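## Task

Slide carrier PC7 into tracks 1-6 of the loading rails far enough that the lamp behind those tracks turns on, with the carrier seated down in the tracks. It must stay there by itself, not held by the robot. Then release it and move the arm away.

## Robot and tools

SETUP. One 7-joint arm with a two-finger gripper works on a table. Carrier PC7 sits loose in front of its target tracks, handle facing the arm's base. The rails hold tracks 1 to 18; a numbered tile stands in front of each, and seen from the base track 1 is at the far left. Every so often something may briefly pull a held part or nudge a loose object.

FRAME. Positions use the scene frame: origin on the tabletop straight under the arm's base, +z up, +y to the left when facing along +x. The base itself may be slightly tilted. end_effector_position is in metres, orientation as end_effector_quat_wxyz; velocities in m/s and rad/s. The printed hand position may be off, more so when the arm is stretched far out.

GRIPPER. Fingers point along the gripper's +z axis and separate along its y axis. The reported hand point lies between the pads when closed, roughly 2 cm short of the fingertips; closing pushes the tips about 10 mm farther along +z.

JOINT ORDER, used in every row and every per-joint list: waist, shoulder, upper arm roll, elbow, forearm roll, wrist pitch, wrist roll. Ranges (rad): waist -6.283 to 6.283, shoulder -2.059 to 2.094, upper arm roll -6.283 to 6.283, elbow -0.192 to 3.927, forearm roll -6.283 to 6.283, wrist pitch -1.693 to 3.142, wrist roll -6.283 to 6.283. True ends may differ by up to 0.010 rad.

ROW FORMAT. A row is 8 numbers, each in [-1, 1]: seven joint offsets in the order above, then the gripper opening. Joint numbers are offsets scaled so 1.0 equals 2.036 rad. The opening is absolute: +1 fully open, -1 closed.

execute_actions(actions). actions is a list of actions; each action is a table of 0 to 15 rows, and each row lasts one control step (1/30 s). If fewer than 15 rows are given, the final row repeats for the remaining steps. Offsets in every row count from the joint angles at the beginning of that action, not from the preceding row; for a call's first action that means the last angles reported in this scene. An empty list only returns state and pictures. An action is rejected if it would push a joint more than 0.010 rad beyond its stated end; if any action is malformed, or the first fails that check, nothing in the call runs. A joint asked past its real end (and outward from where it is) stops at the end, and the result then reports "joint sent to its limit"; missing that line does not prove there is room left.

move(target, speed, blocking). target is one 8-number row; its offsets count from the "Joint positions" of the latest result showing them, regardless of where the arm is when the move begins. The opening value is applied immediately. All joints travel in step, so the hand traces a curve, and nothing slows for obstacles. speed (rad/s, 0.01 to 2, default 0.5) caps the joint with the longest way to go; paths last between 0.5 and 10 s and are cut off at 10 s. Faster moves and targets set deeper past a contact hit and press harder. blocking=false returns after 0.5 s while motion continues; until a result shows the move ended, other moves and execute_actions are refused, so use wait or stop. The result adds a "move:" line: outcome (done, off_target, moving, held, fault), limits=held or limits=none, and the joint farthest from target. After a stretch of held steps the arm may suddenly move much faster than speed.

wait(seconds), 0 to 10: lets time pass holding the last command; ends early if a running move finishes.

stop(): brakes a running move; it needs some distance, more when fast. The fingers continue.

zoom_image(camera, region): closer look at the latest image of cam_head_left, cam_head_right, cam_high, cam_low or cam_wrist; region is [x0, y0, x1, y1] in pixels, origin top-left, at most 504 by 504. All images are 896x504. Calibration data (intrinsics, distortion, world-to-camera transforms) are supplied; fixed cameras may be off by up to about 2.3 degrees and 9 mm, and the wrist camera pose follows the joint readings.

finished_scene(scene): closes the current scene by its number after the last command is held; irreversible. It reports whether the goal was met and gives the next task.

RESULT LINES. Joint positions and Joint velocities are in rad and rad/s, followed by the finger-pad gap in metres (0.084 when fully open). Joint targets shows what the joints are currently driven toward; it can change by itself. grip_measured is the measured opening on the command scale. Step readings list joint angles at some steps; HELD marks steps where the row was partly or fully held back. "joint command not followed" means a clearance check altered targets (mounts and posts count as arm).

MOTION LIMITS. Joint targets change at most 3.14 rad/s, taking 0.16 s to reach that rate. Each step, targets stay within 0.623 rad of measured angles, and if they would put the hand over 70 mm from its measured spot, all are scaled back. Big motions can therefore span several actions, and an unfinished one should be re-sent.

GRIPPING. To hold, command an opening well below grip_measured; lower squeezes harder, up to roughly 24 N per pad for objects up to about 6 cm wide. Fast closing can overshoot.

LOADS AND HEAT. Load limits (N m): waist 44.5, shoulder 44.5, upper arm roll 26.7, elbow 26.7, forearm roll 26.7, wrist pitch 17.8, wrist roll 17.8. Reaching one causes a torque fault: the arm backs that joint off, pauses 10 s and drops the rest of the call. Holding loads warms motors; MOTOR HOT appears from 65 °C, and at 80 °C an OVER-TEMPERATURE FAULT brakes the arm until cool.

AVOID. Knocking or placing anything off the table, dropping or letting parts slip, slamming, hard hits and very hard pushes. Push the carrier gently, confirm the lamp is lit and the carrier rests in the tracks, then open and withdraw.

Each tool is called after "Request:" by a JSON object that holds its "name" and its "arguments", one argument or row to a line.

## Session

Request:
{"name": "execute_actions", "arguments": {
  "actions": []
}}

Scene clock: 0.00 s.
end_effector_position=(+0.2419, +0.2733, +0.2087) grip_measured=+1.00 end_effector_quat_wxyz=(-0.258, +0.943, -0.008, -0.211) end_effector_velocity=(+0.000, +0.001, +0.001) end_effector_angular_velocity=(+0.002, -0.001, -0.001)
Joint names: [waist, shoulder, upper arm roll, elbow, forearm roll, wrist pitch, wrist roll]
Joint positions: [ 0.629 -0.383 -0.85   0.626  0.718  1.816 -0.623  0.084]
Joint velocities: [-0.001  0.     0.     0.001  0.002  0.002 -0.     0.   ]
Joint targets: [0.629 -0.383 -0.850 0.626 0.718 1.816 -0.623]

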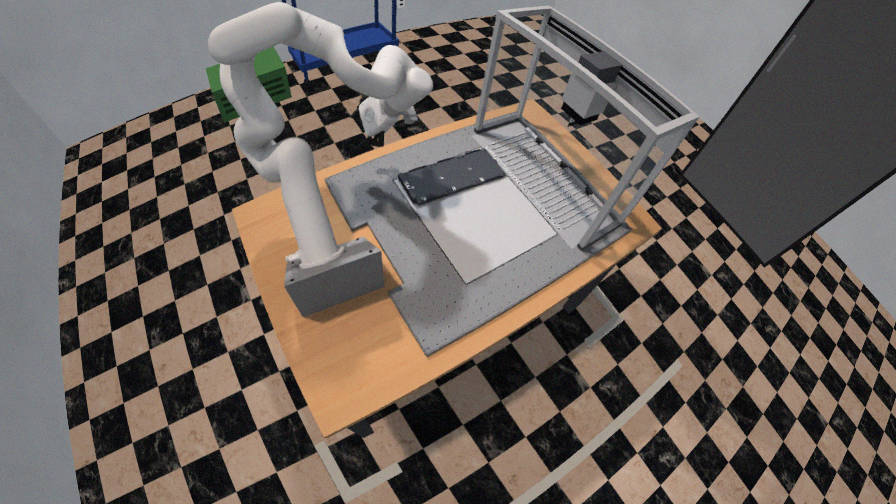

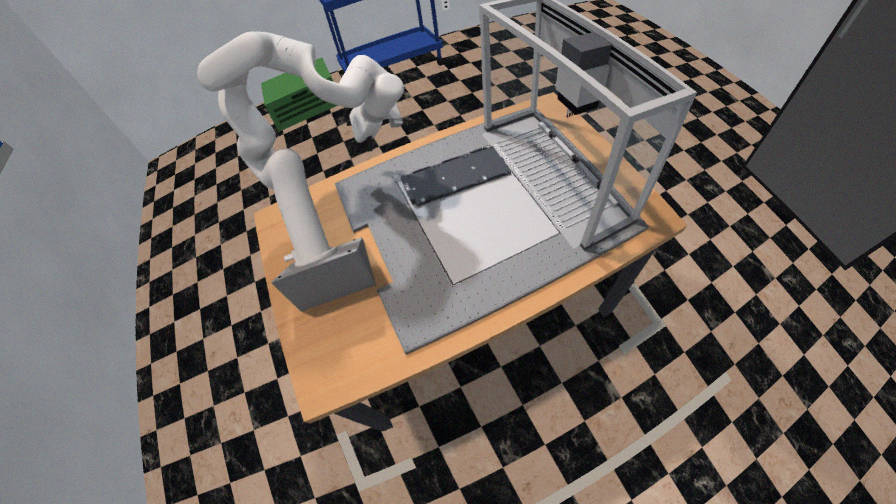

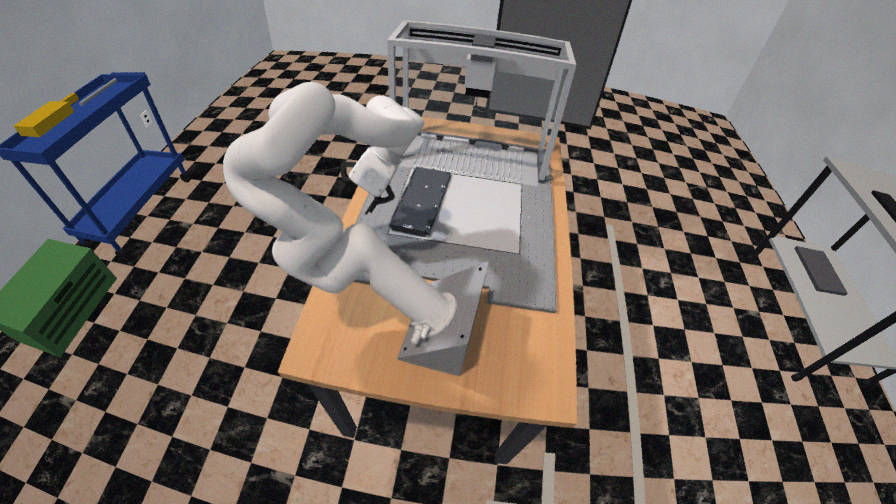

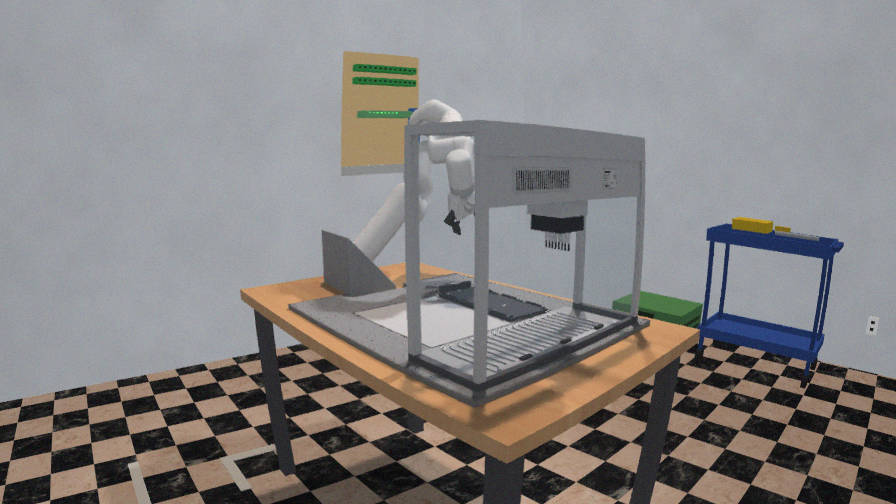

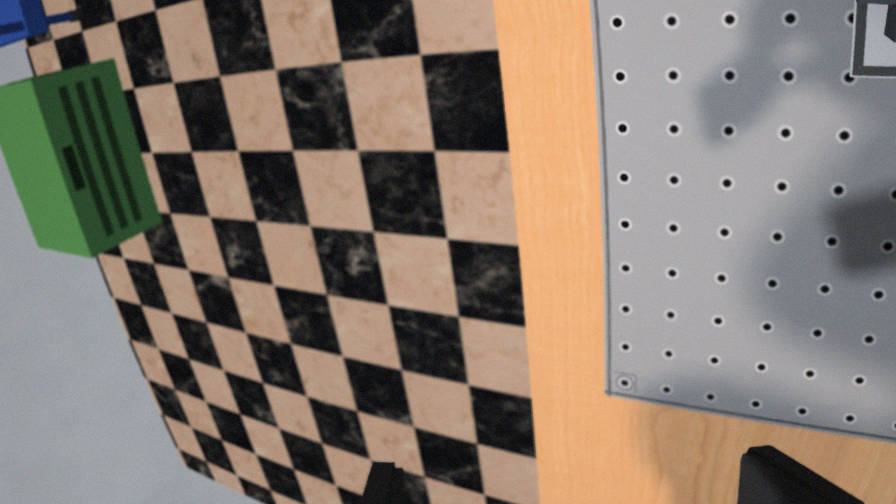

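Request:
{"name": "zoom_image", "arguments": {
  "camera": "cam_head_left",
  "region": [320, 80, 680, 300]
}}

Request:
{"name": "zoom_image", "arguments": {
  "camera": "cam_high",
  "region": [340, 120, 580, 270]
}}

Request:
{"name": "zoom_image", "arguments": {
  "camera": "cam_low",
  "region": [300, 200, 680, 410]
}}

Region (320, 80, 680, 300) of cam_head_left's 896x504 image, scaled by 1.400, with more detail than that image has.

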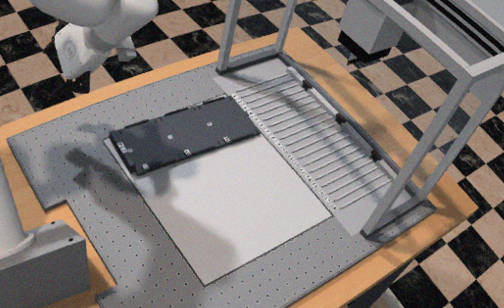

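Region (340, 120, 580, 270) of cam_high's 896x504 image, scaled by 2.100, with more detail than that image has; it fills the top 315 rows of this view, and the rest is white.

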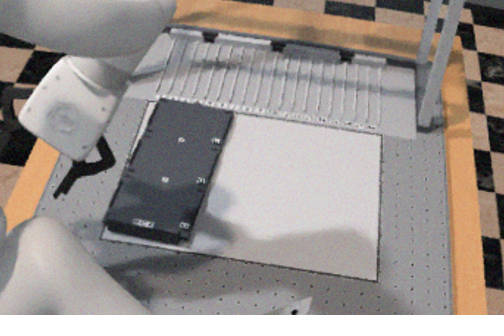

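Region (300, 200, 680, 410) of cam_low's 896x504 image, scaled by 1.326, with more detail than that image has; it fills the top 279 rows of this view, and the rest is white.

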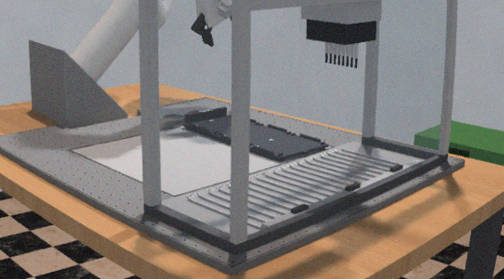

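Request:
{"name": "zoom_image", "arguments": {
  "camera": "cam_head_left",
  "region": [385, 130, 525, 215]
}}

Request:
{"name": "zoom_image", "arguments": {
  "camera": "cam_head_right",
  "region": [385, 130, 525, 215]
}}

Request:
{"name": "zoom_image", "arguments": {
  "camera": "cam_low",
  "region": [420, 270, 560, 330]
}}

Request:
{"name": "zoom_image", "arguments": {
  "camera": "cam_high",
  "region": [380, 150, 480, 245]
}}

Region (385, 130, 525, 215) of cam_head_left's 896x504 image, scaled by 3.600, with more detail than that image has; it fills the top 306 rows of this view, and the rest is white.

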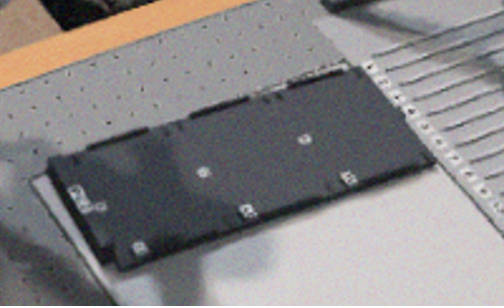

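Region (385, 130, 525, 215) of cam_head_right's 896x504 image, scaled by 3.600, with more detail than that image has; it fills the top 306 rows of this view, and the rest is white.

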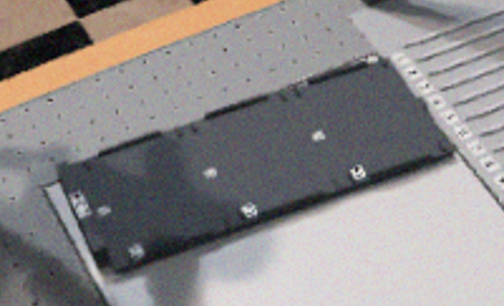

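Region (420, 270, 560, 330) of cam_low's 896x504 image, scaled by 3.600, with more detail than that image has; it fills the top 216 rows of this view, and the rest is white.

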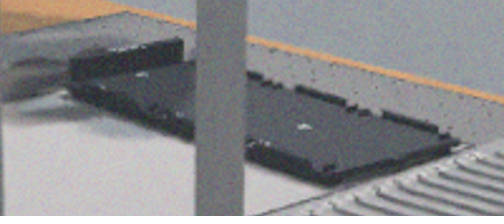

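Region (380, 150, 480, 245) of cam_high's 896x504 image, scaled by 5.040, with more detail than that image has; it fills the top 479 rows of this view, and the rest is white.

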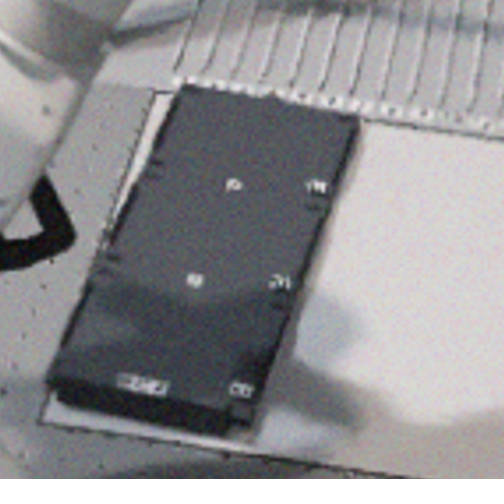

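Request:
{"name": "move", "arguments": {
  "target": [0.6333, -0.2294, -0.5069, 0.3831, -0.3527, -0.3019, -0.5785, 1],
  "speed": 0.8
}}

Scene clock: 122.23 s.
end_effector_position=(+0.5400, +0.0700, +0.2497) grip_measured=+1.00 end_effector_quat_wxyz=(-0.000, +0.707, +0.707, +0.000) end_effector_velocity=(-0.000, -0.000, -0.002) end_effector_angular_velocity=(+0.000, +0.005, +0.002)
Joint names: [waist, shoulder, upper arm roll, elbow, forearm roll, wrist pitch, wrist roll]
Joint positions: [ 1.917 -0.85  -1.881  1.406 -0.     1.201 -1.801  0.084]
Joint velocities: [ 0.005 -0.002 -0.003 -0.001 -0.002  0.    -0.002  0.   ]
Joint targets: [1.918 -0.850 -1.882 1.406 -0.000 1.201 -1.801]
move: done; limits=none; farthest joint: the waist, 0.001 radians from its target (1.290 radians at the start)
camera_calibration (this result's frames):
cam_wrist: T_world_to_cam=[[0.999914, -0.0123044, -0.00454039, -0.504876], [-0.0123199, -0.999918, -0.00339089, 0.144148], [-0.0044983, 0.00344653, -0.999984, 0.377657], [0, 0, 0, 1]] pos_world=[0.508307, 0.136622, 0.375847]

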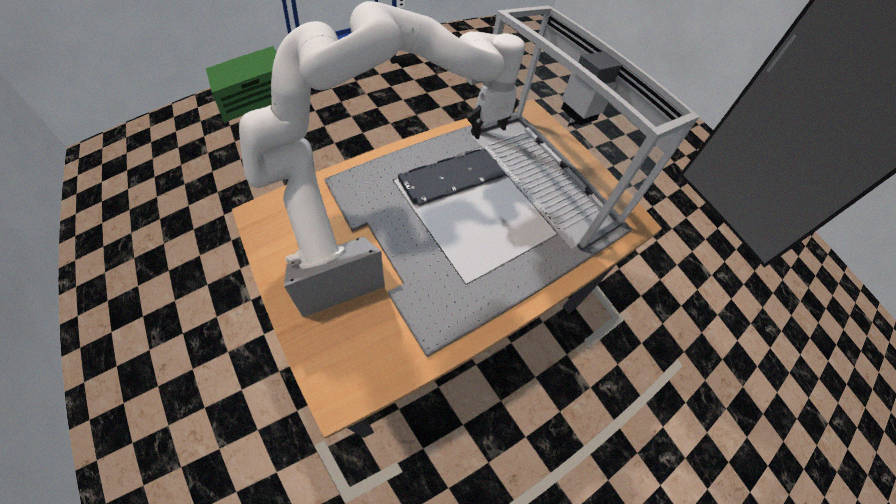

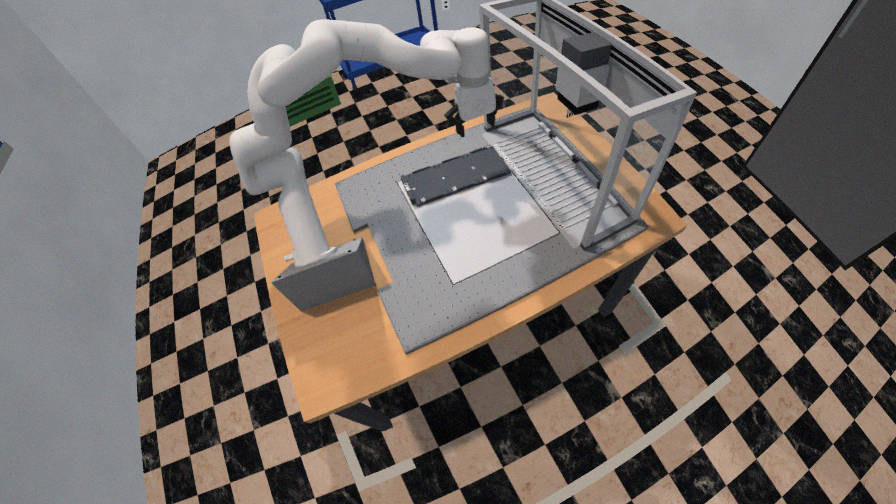

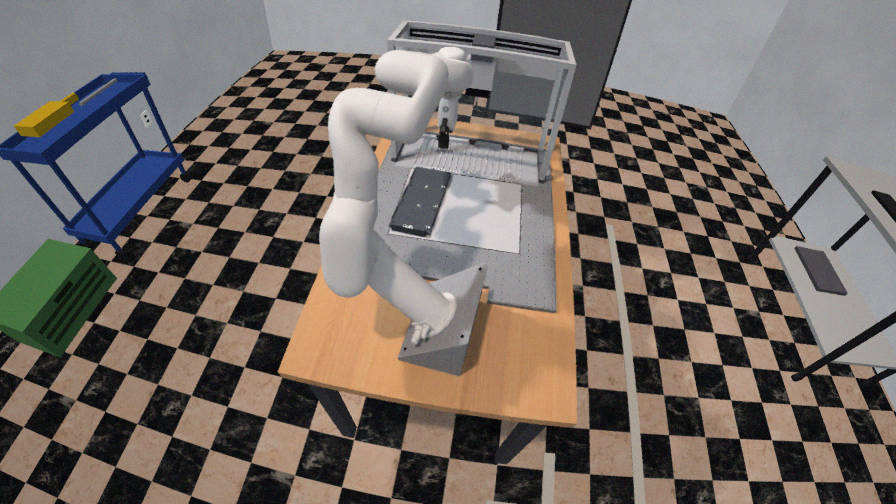

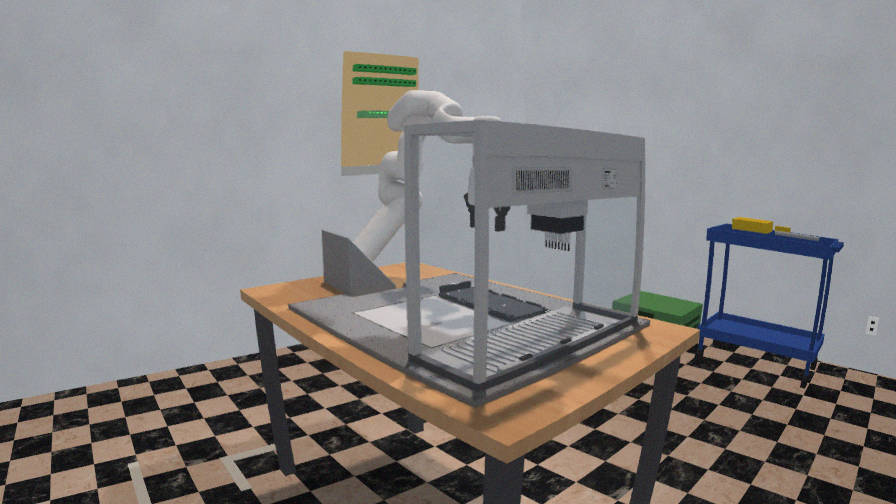

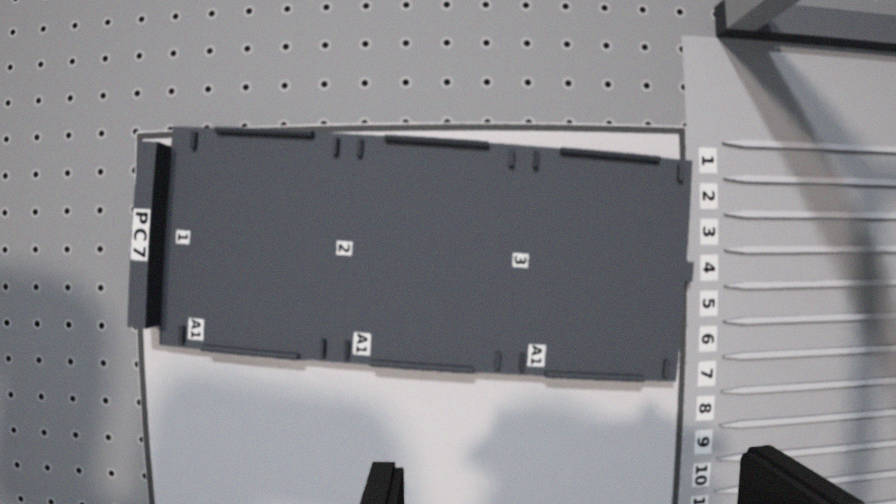

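Request:
{"name": "zoom_image", "arguments": {
  "camera": "cam_wrist",
  "region": [640, 120, 896, 390]
}}

Request:
{"name": "zoom_image", "arguments": {
  "camera": "cam_wrist",
  "region": [110, 110, 360, 370]
}}

Region (640, 120, 896, 390) of cam_wrist's 896x504 image, scaled by 1.867, with more detail than that image has; it fills the left 478 columns of this view, and the rest is white.

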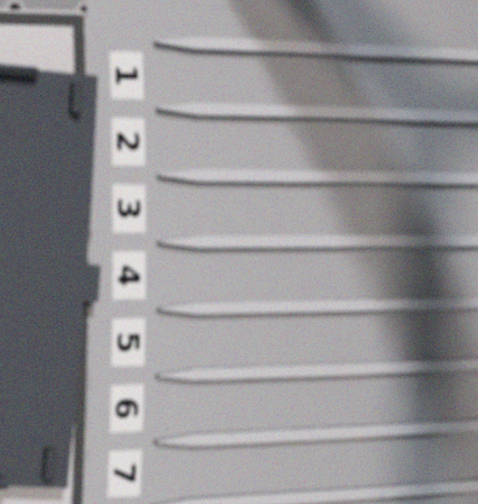

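Region (110, 110, 360, 370) of cam_wrist's 896x504 image, scaled by 1.938, with more detail than that image has; it fills the left 485 columns of this view, and the rest is white.

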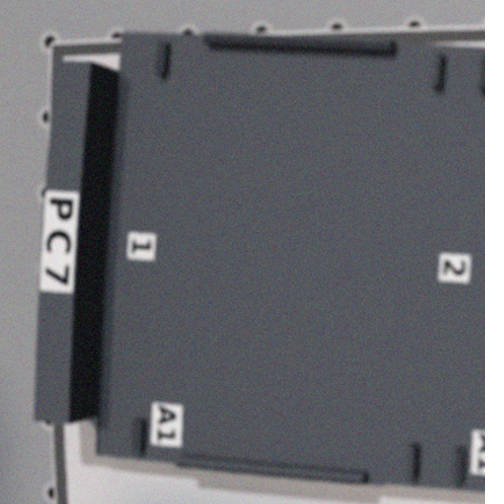

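Request:
{"name": "move", "arguments": {
  "target": [-0.2825, 0.0138, 0.2410, -0.5213, 0, -0.3121, 0.0846, 0],
  "speed": 0.8
}}

Scene clock: 236.97 s.
end_effector_position=(+0.3290, +0.1503, +0.0748) grip_measured=-0.01 end_effector_quat_wxyz=(-0.000, +0.733, +0.680, -0.000) end_effector_velocity=(-0.002, +0.000, -0.001) end_effector_angular_velocity=(-0.000, +0.003, +0.001)
Joint names: [waist, shoulder, upper arm roll, elbow, forearm roll, wrist pitch, wrist roll]
Joint positions: [ 1.342 -0.822 -1.391  0.345 -0.     0.566 -1.629  0.044]
Joint velocities: [-0.     0.     0.001 -0.004 -0.    -0.001 -0.    -0.   ]
Joint targets: [1.342 -0.822 -1.391 0.344 -0.000 0.566 -1.629]
move: done; limits=none; farthest joint: the upper arm roll, 0.001 radians from its target (0.491 radians at the start)
camera_calibration (this result's frames):
cam_wrist: T_world_to_cam=[[0.99615, -0.0875307, -0.00475531, -0.281138], [-0.0875467, -0.996155, -0.00326135, 0.245364], [-0.00445156, 0.00366511, -0.999983, 0.201426], [0, 0, 0, 1]] pos_world=[0.302434, 0.219074, 0.200886]

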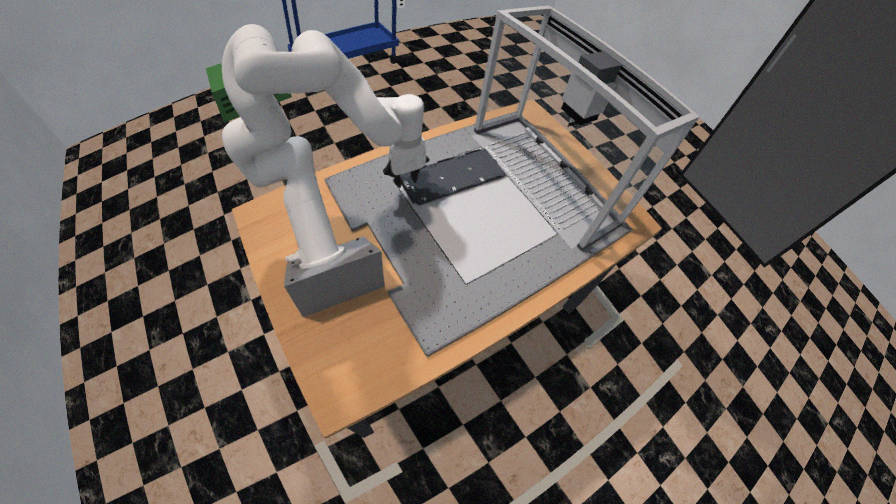

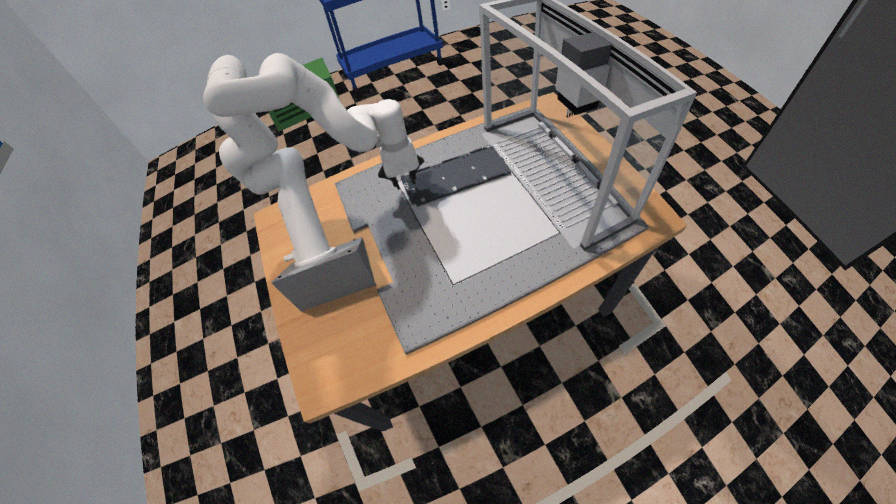

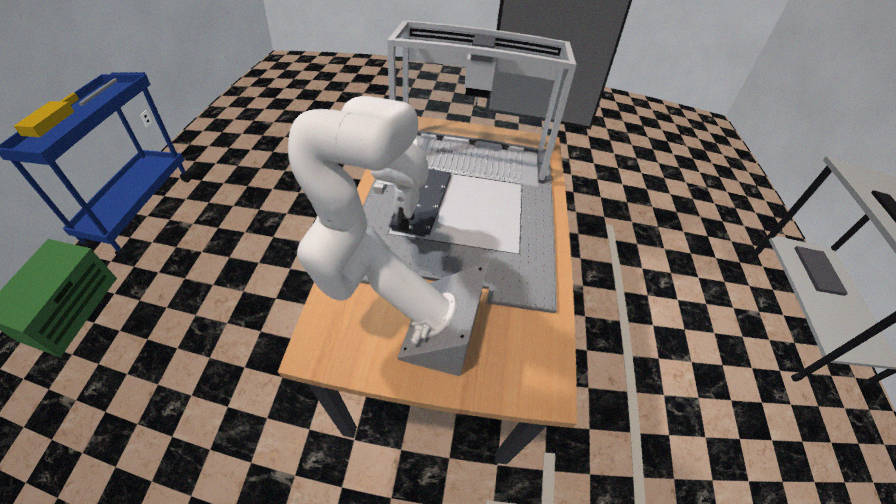

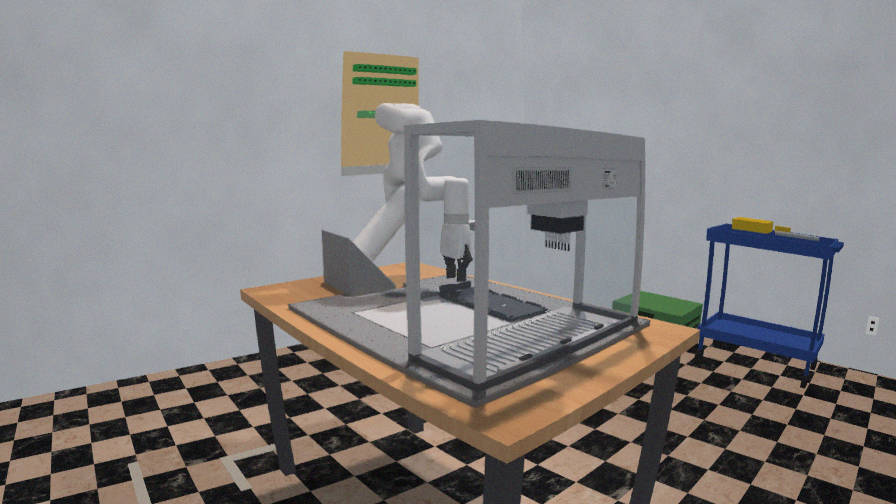

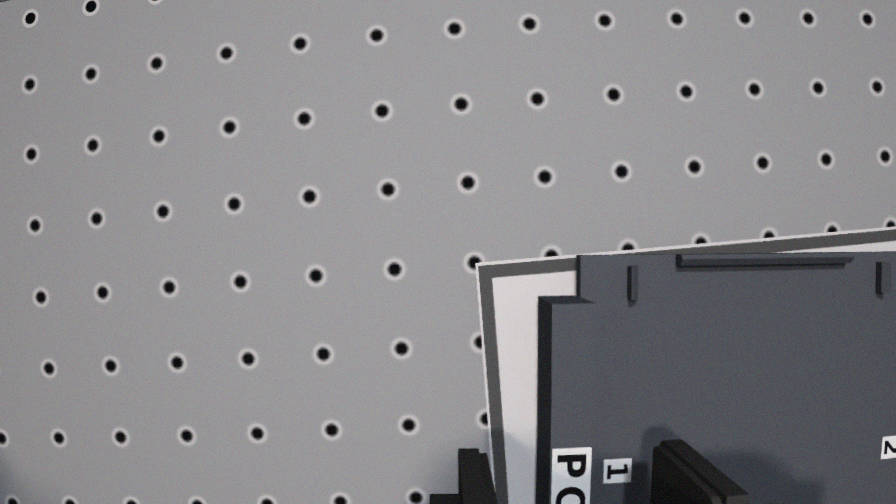

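Request:
{"name": "zoom_image", "arguments": {
  "camera": "cam_low",
  "region": [420, 240, 500, 310]
}}

Region (420, 240, 500, 310) of cam_low's 896x504 image, scaled by 6.300, with more detail than that image has; it fills the top 441 rows of this view, and the rest is white.

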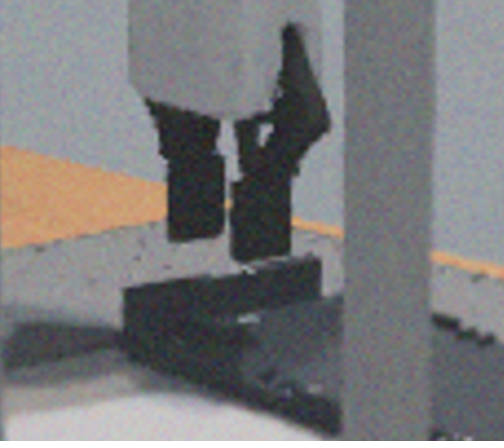

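Request:
{"name": "move", "arguments": {
  "target": [0.0699, 0.0067, -0.0479, -0.0043, 0, -0.0556, 0, 0],
  "speed": 0.2
}}

Request:
{"name": "zoom_image", "arguments": {
  "camera": "cam_low",
  "region": [420, 240, 500, 310]
}}

Scene clock: 269.83 s.
end_effector_position=(+0.3306, +0.1501, +0.0481) grip_measured=-0.01 end_effector_quat_wxyz=(-0.000, +0.733, +0.680, +0.000) end_effector_velocity=(+0.000, -0.000, -0.000) end_effector_angular_velocity=(+0.000, -0.001, -0.001)
Joint names: [waist, shoulder, upper arm roll, elbow, forearm roll, wrist pitch, wrist roll]
Joint positions: [ 1.484 -0.808 -1.488  0.336 -0.     0.453 -1.629  0.044]
Joint velocities: [ 0.002  0.    -0.002  0.     0.001 -0.002  0.    -0.   ]
Joint targets: [1.484 -0.808 -1.488 0.336 -0.000 0.453 -1.629]
move: done; limits=none; farthest joint: the waist, 0.000 radians from its target (0.142 radians at the start)
camera_calibration (this result's frames):
cam_wrist: T_world_to_cam=[[0.996158, -0.0874571, -0.00443866, -0.282903], [-0.0874721, -0.996162, -0.00329557, 0.245224], [-0.0041334, 0.00367117, -0.999985, 0.174637], [0, 0, 0, 1]] pos_world=[0.303989, 0.2189, 0.174186]

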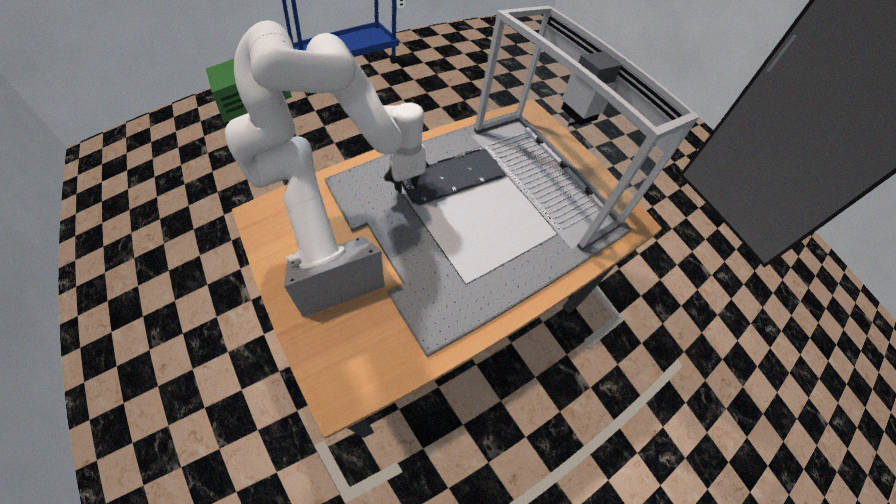

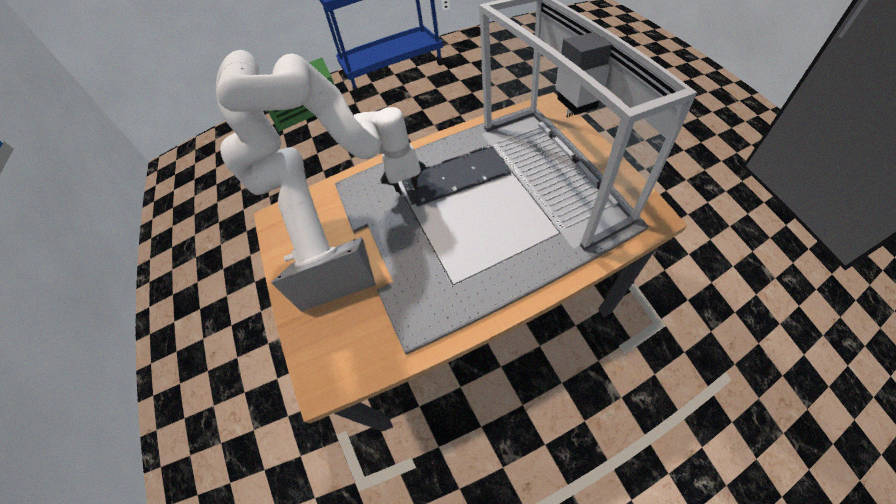

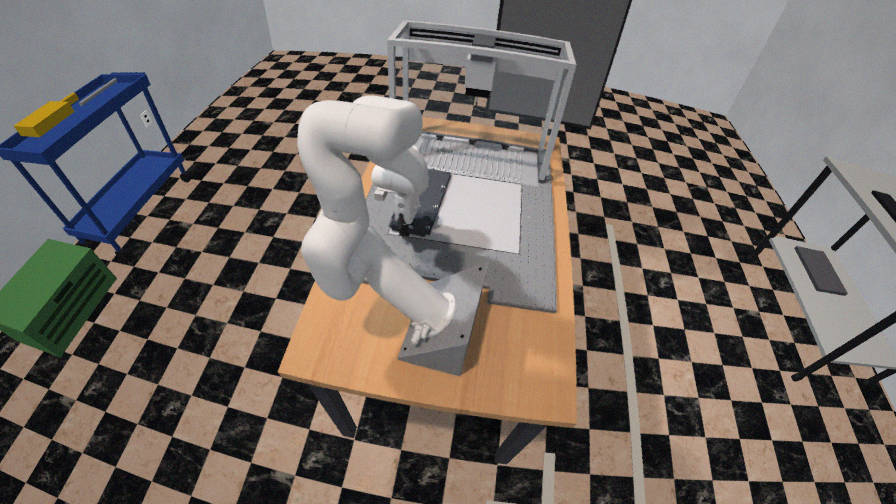

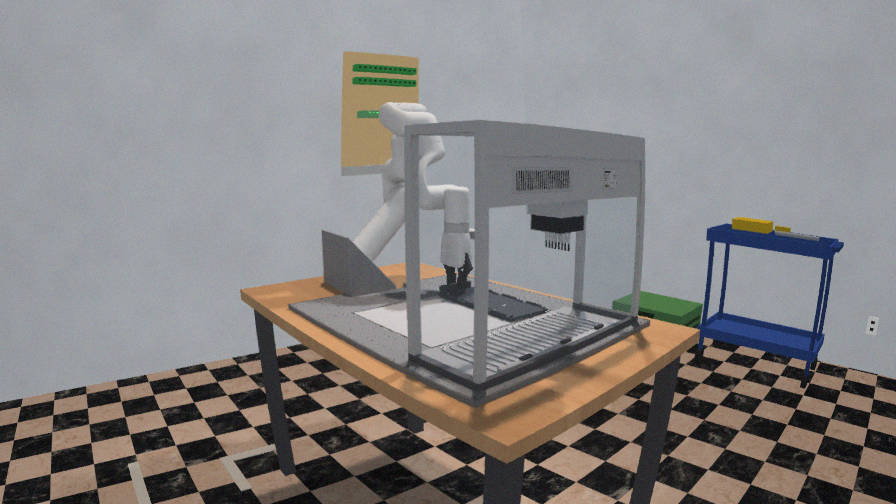

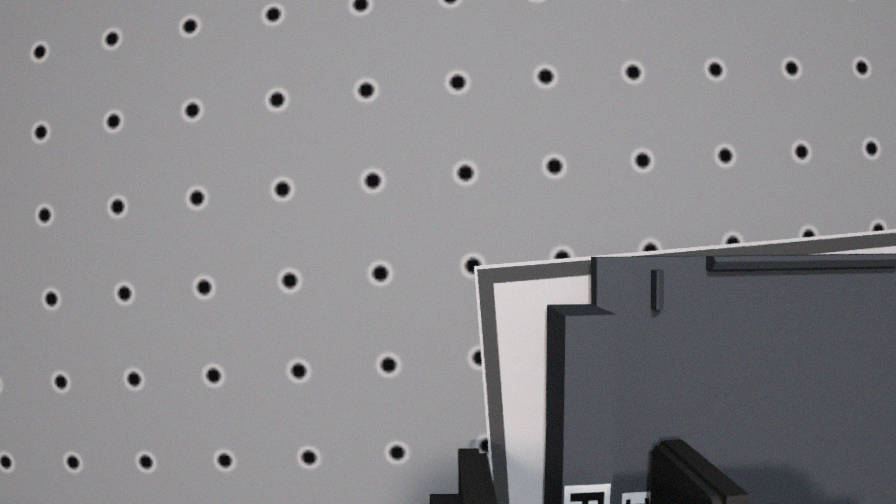

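Region (420, 240, 500, 310) of cam_low's 896x504 image, scaled by 6.300, with more detail than that image has; it fills the top 441 rows of this view, and the rest is white.

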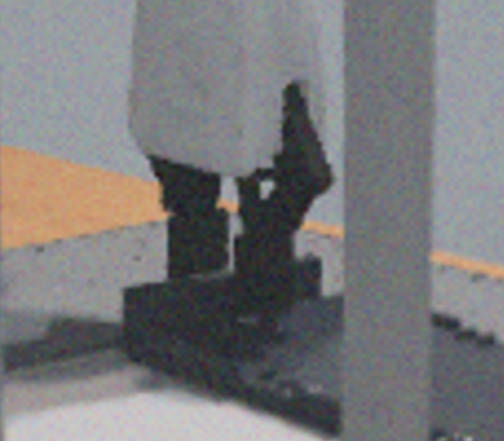

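Request:
{"name": "execute_actions", "arguments": {
  "actions": [
    [[0,0,0,0,0,0,0,-0.1],[0,0,0,0,0,0,0,-0.2],[0,0,0,0,0,0,0,-0.3],[0,0,0,0,0,0,0,-0.38],[0,0,0,0,0,0,0,-0.45],[0,0,0,0,0,0,0,-0.5],[0,0,0,0,0,0,0,-0.55],[0,0,0,0,0,0,0,-0.58],[0,0,0,0,0,0,0,-0.61],[0,0,0,0,0,0,0,-0.64],[0,0,0,0,0,0,0,-0.67],[0,0,0,0,0,0,0,-0.7],[0,0,0,0,0,0,0,-0.73],[0,0,0,0,0,0,0,-0.76],[0,0,0,0,0,0,0,-0.8]],
    [[0,0,0,0,0,0,0,-0.84],[0,0,0,0,0,0,0,-0.88],[0,0,0,0,0,0,0,-0.92],[0,0,0,0,0,0,0,-0.96],[0,0,0,0,0,0,0,-1]]
  ]
}}

Scene clock: 286.60 s.
end_effector_position=(+0.3311, +0.1501, +0.0483) grip_measured=-0.74 end_effector_quat_wxyz=(+0.000, +0.733, +0.680, +0.000) end_effector_velocity=(+0.001, -0.000, +0.000) end_effector_angular_velocity=(-0.001, -0.002, +0.001)
Joint names: [waist, shoulder, upper arm roll, elbow, forearm roll, wrist pitch, wrist roll]
Joint positions: [ 1.484 -0.808 -1.488  0.337 -0.     0.453 -1.629  0.012]
Joint velocities: [ 0.     0.    -0.001  0.001 -0.001 -0.001  0.     0.   ]
Joint targets: [1.484 -0.808 -1.488 0.337 -0.000 0.453 -1.629]
Step readings (joint positions; steps 1 to 15: 1st action; 16 to 30: 2nd action):
0: [1.484 -0.808 -1.488 0.336 -0.000 0.453 -1.629]
1: [1.484 -0.808 -1.488 0.336 -0.000 0.453 -1.629]
2: [1.484 -0.808 -1.488 0.336 -0.000 0.453 -1.629]
4: [1.484 -0.808 -1.488 0.336 -0.000 0.453 -1.629]
8: [1.484 -0.808 -1.488 0.336 -0.000 0.453 -1.629]
15: [1.484 -0.808 -1.488 0.337 -0.000 0.453 -1.629]
16: [1.484 -0.808 -1.488 0.337 -0.000 0.453 -1.629]
17: [1.484 -0.808 -1.488 0.337 -0.000 0.453 -1.629]
19: [1.484 -0.808 -1.488 0.337 -0.000 0.453 -1.629]
23: [1.484 -0.808 -1.488 0.337 -0.000 0.453 -1.629]
30: Joint positions above
camera_calibration (this result's frames):
cam_wrist: T_world_to_cam=[[0.996178, -0.0872858, -0.00328768, -0.283453], [-0.0872964, -0.996177, -0.00323847, 0.245167], [-0.00299243, 0.0035131, -0.999989, 0.174515], [0, 0, 0, 1]] pos_world=[0.304294, 0.218875, 0.174375]

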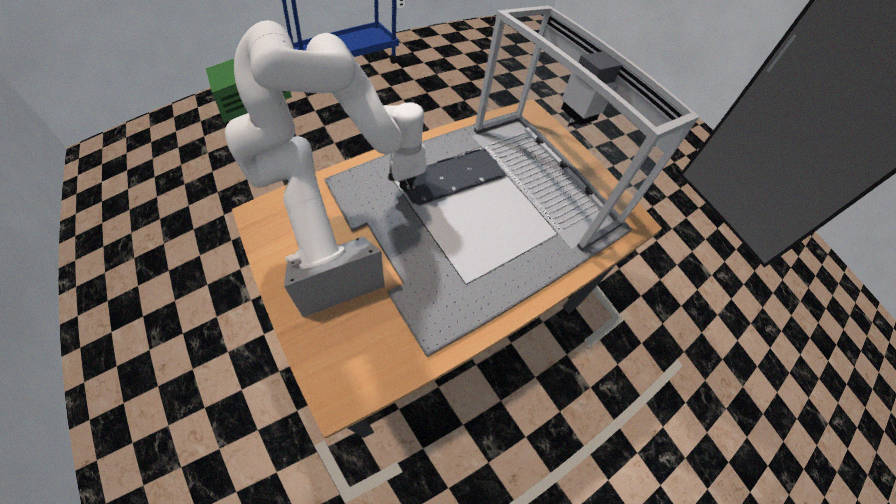

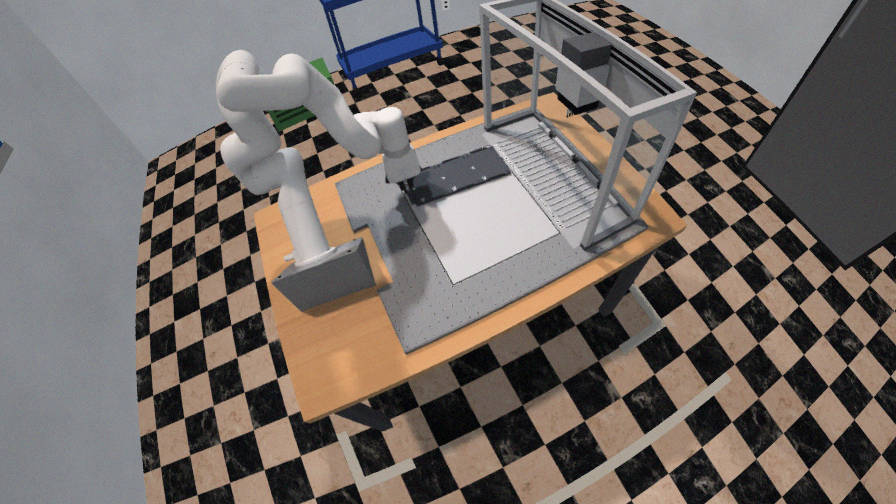

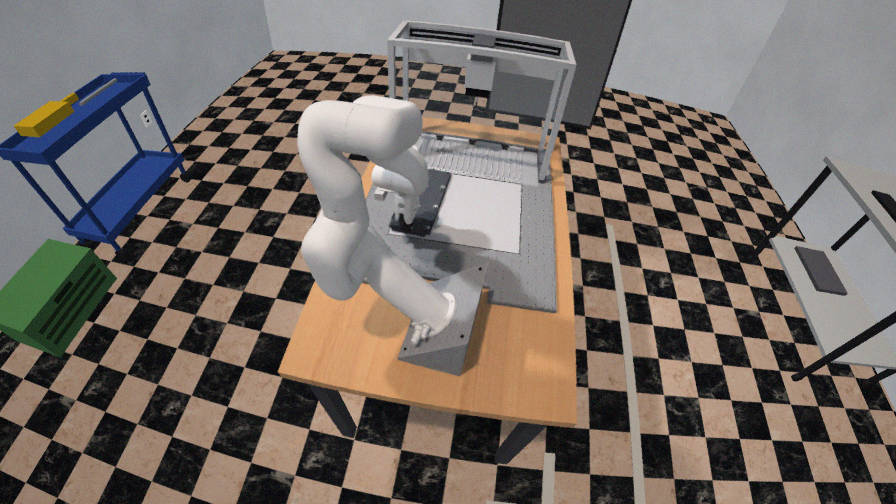

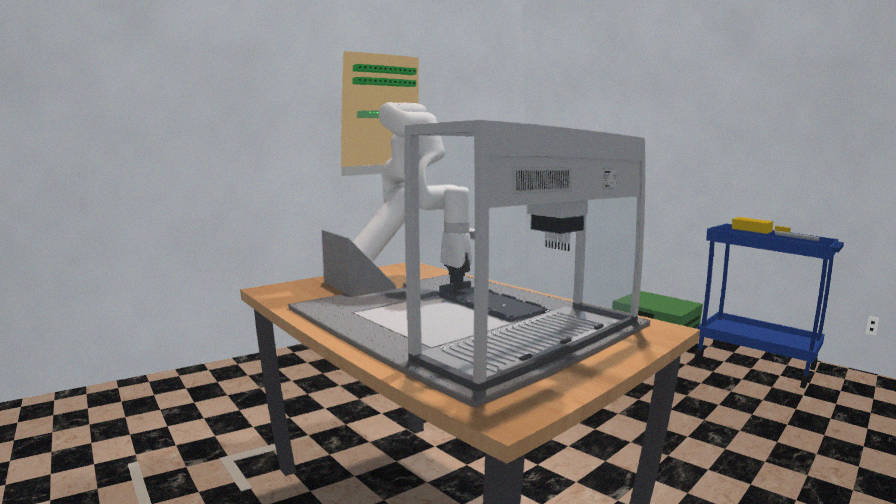

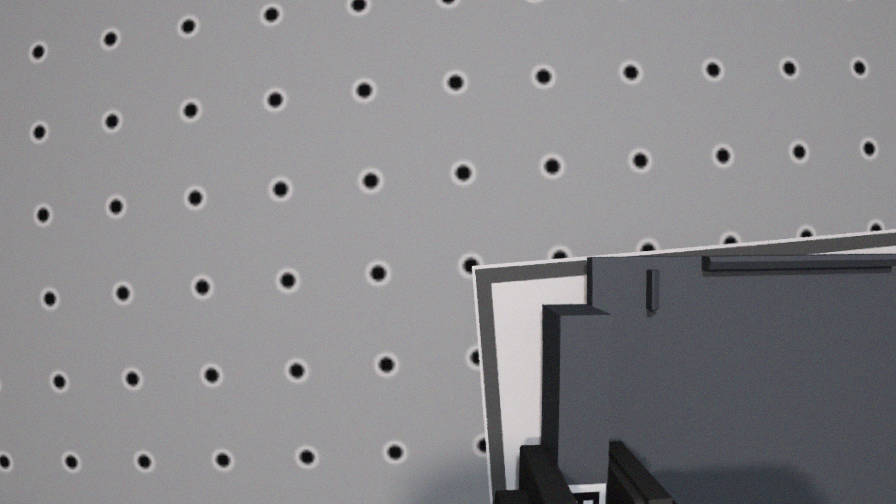

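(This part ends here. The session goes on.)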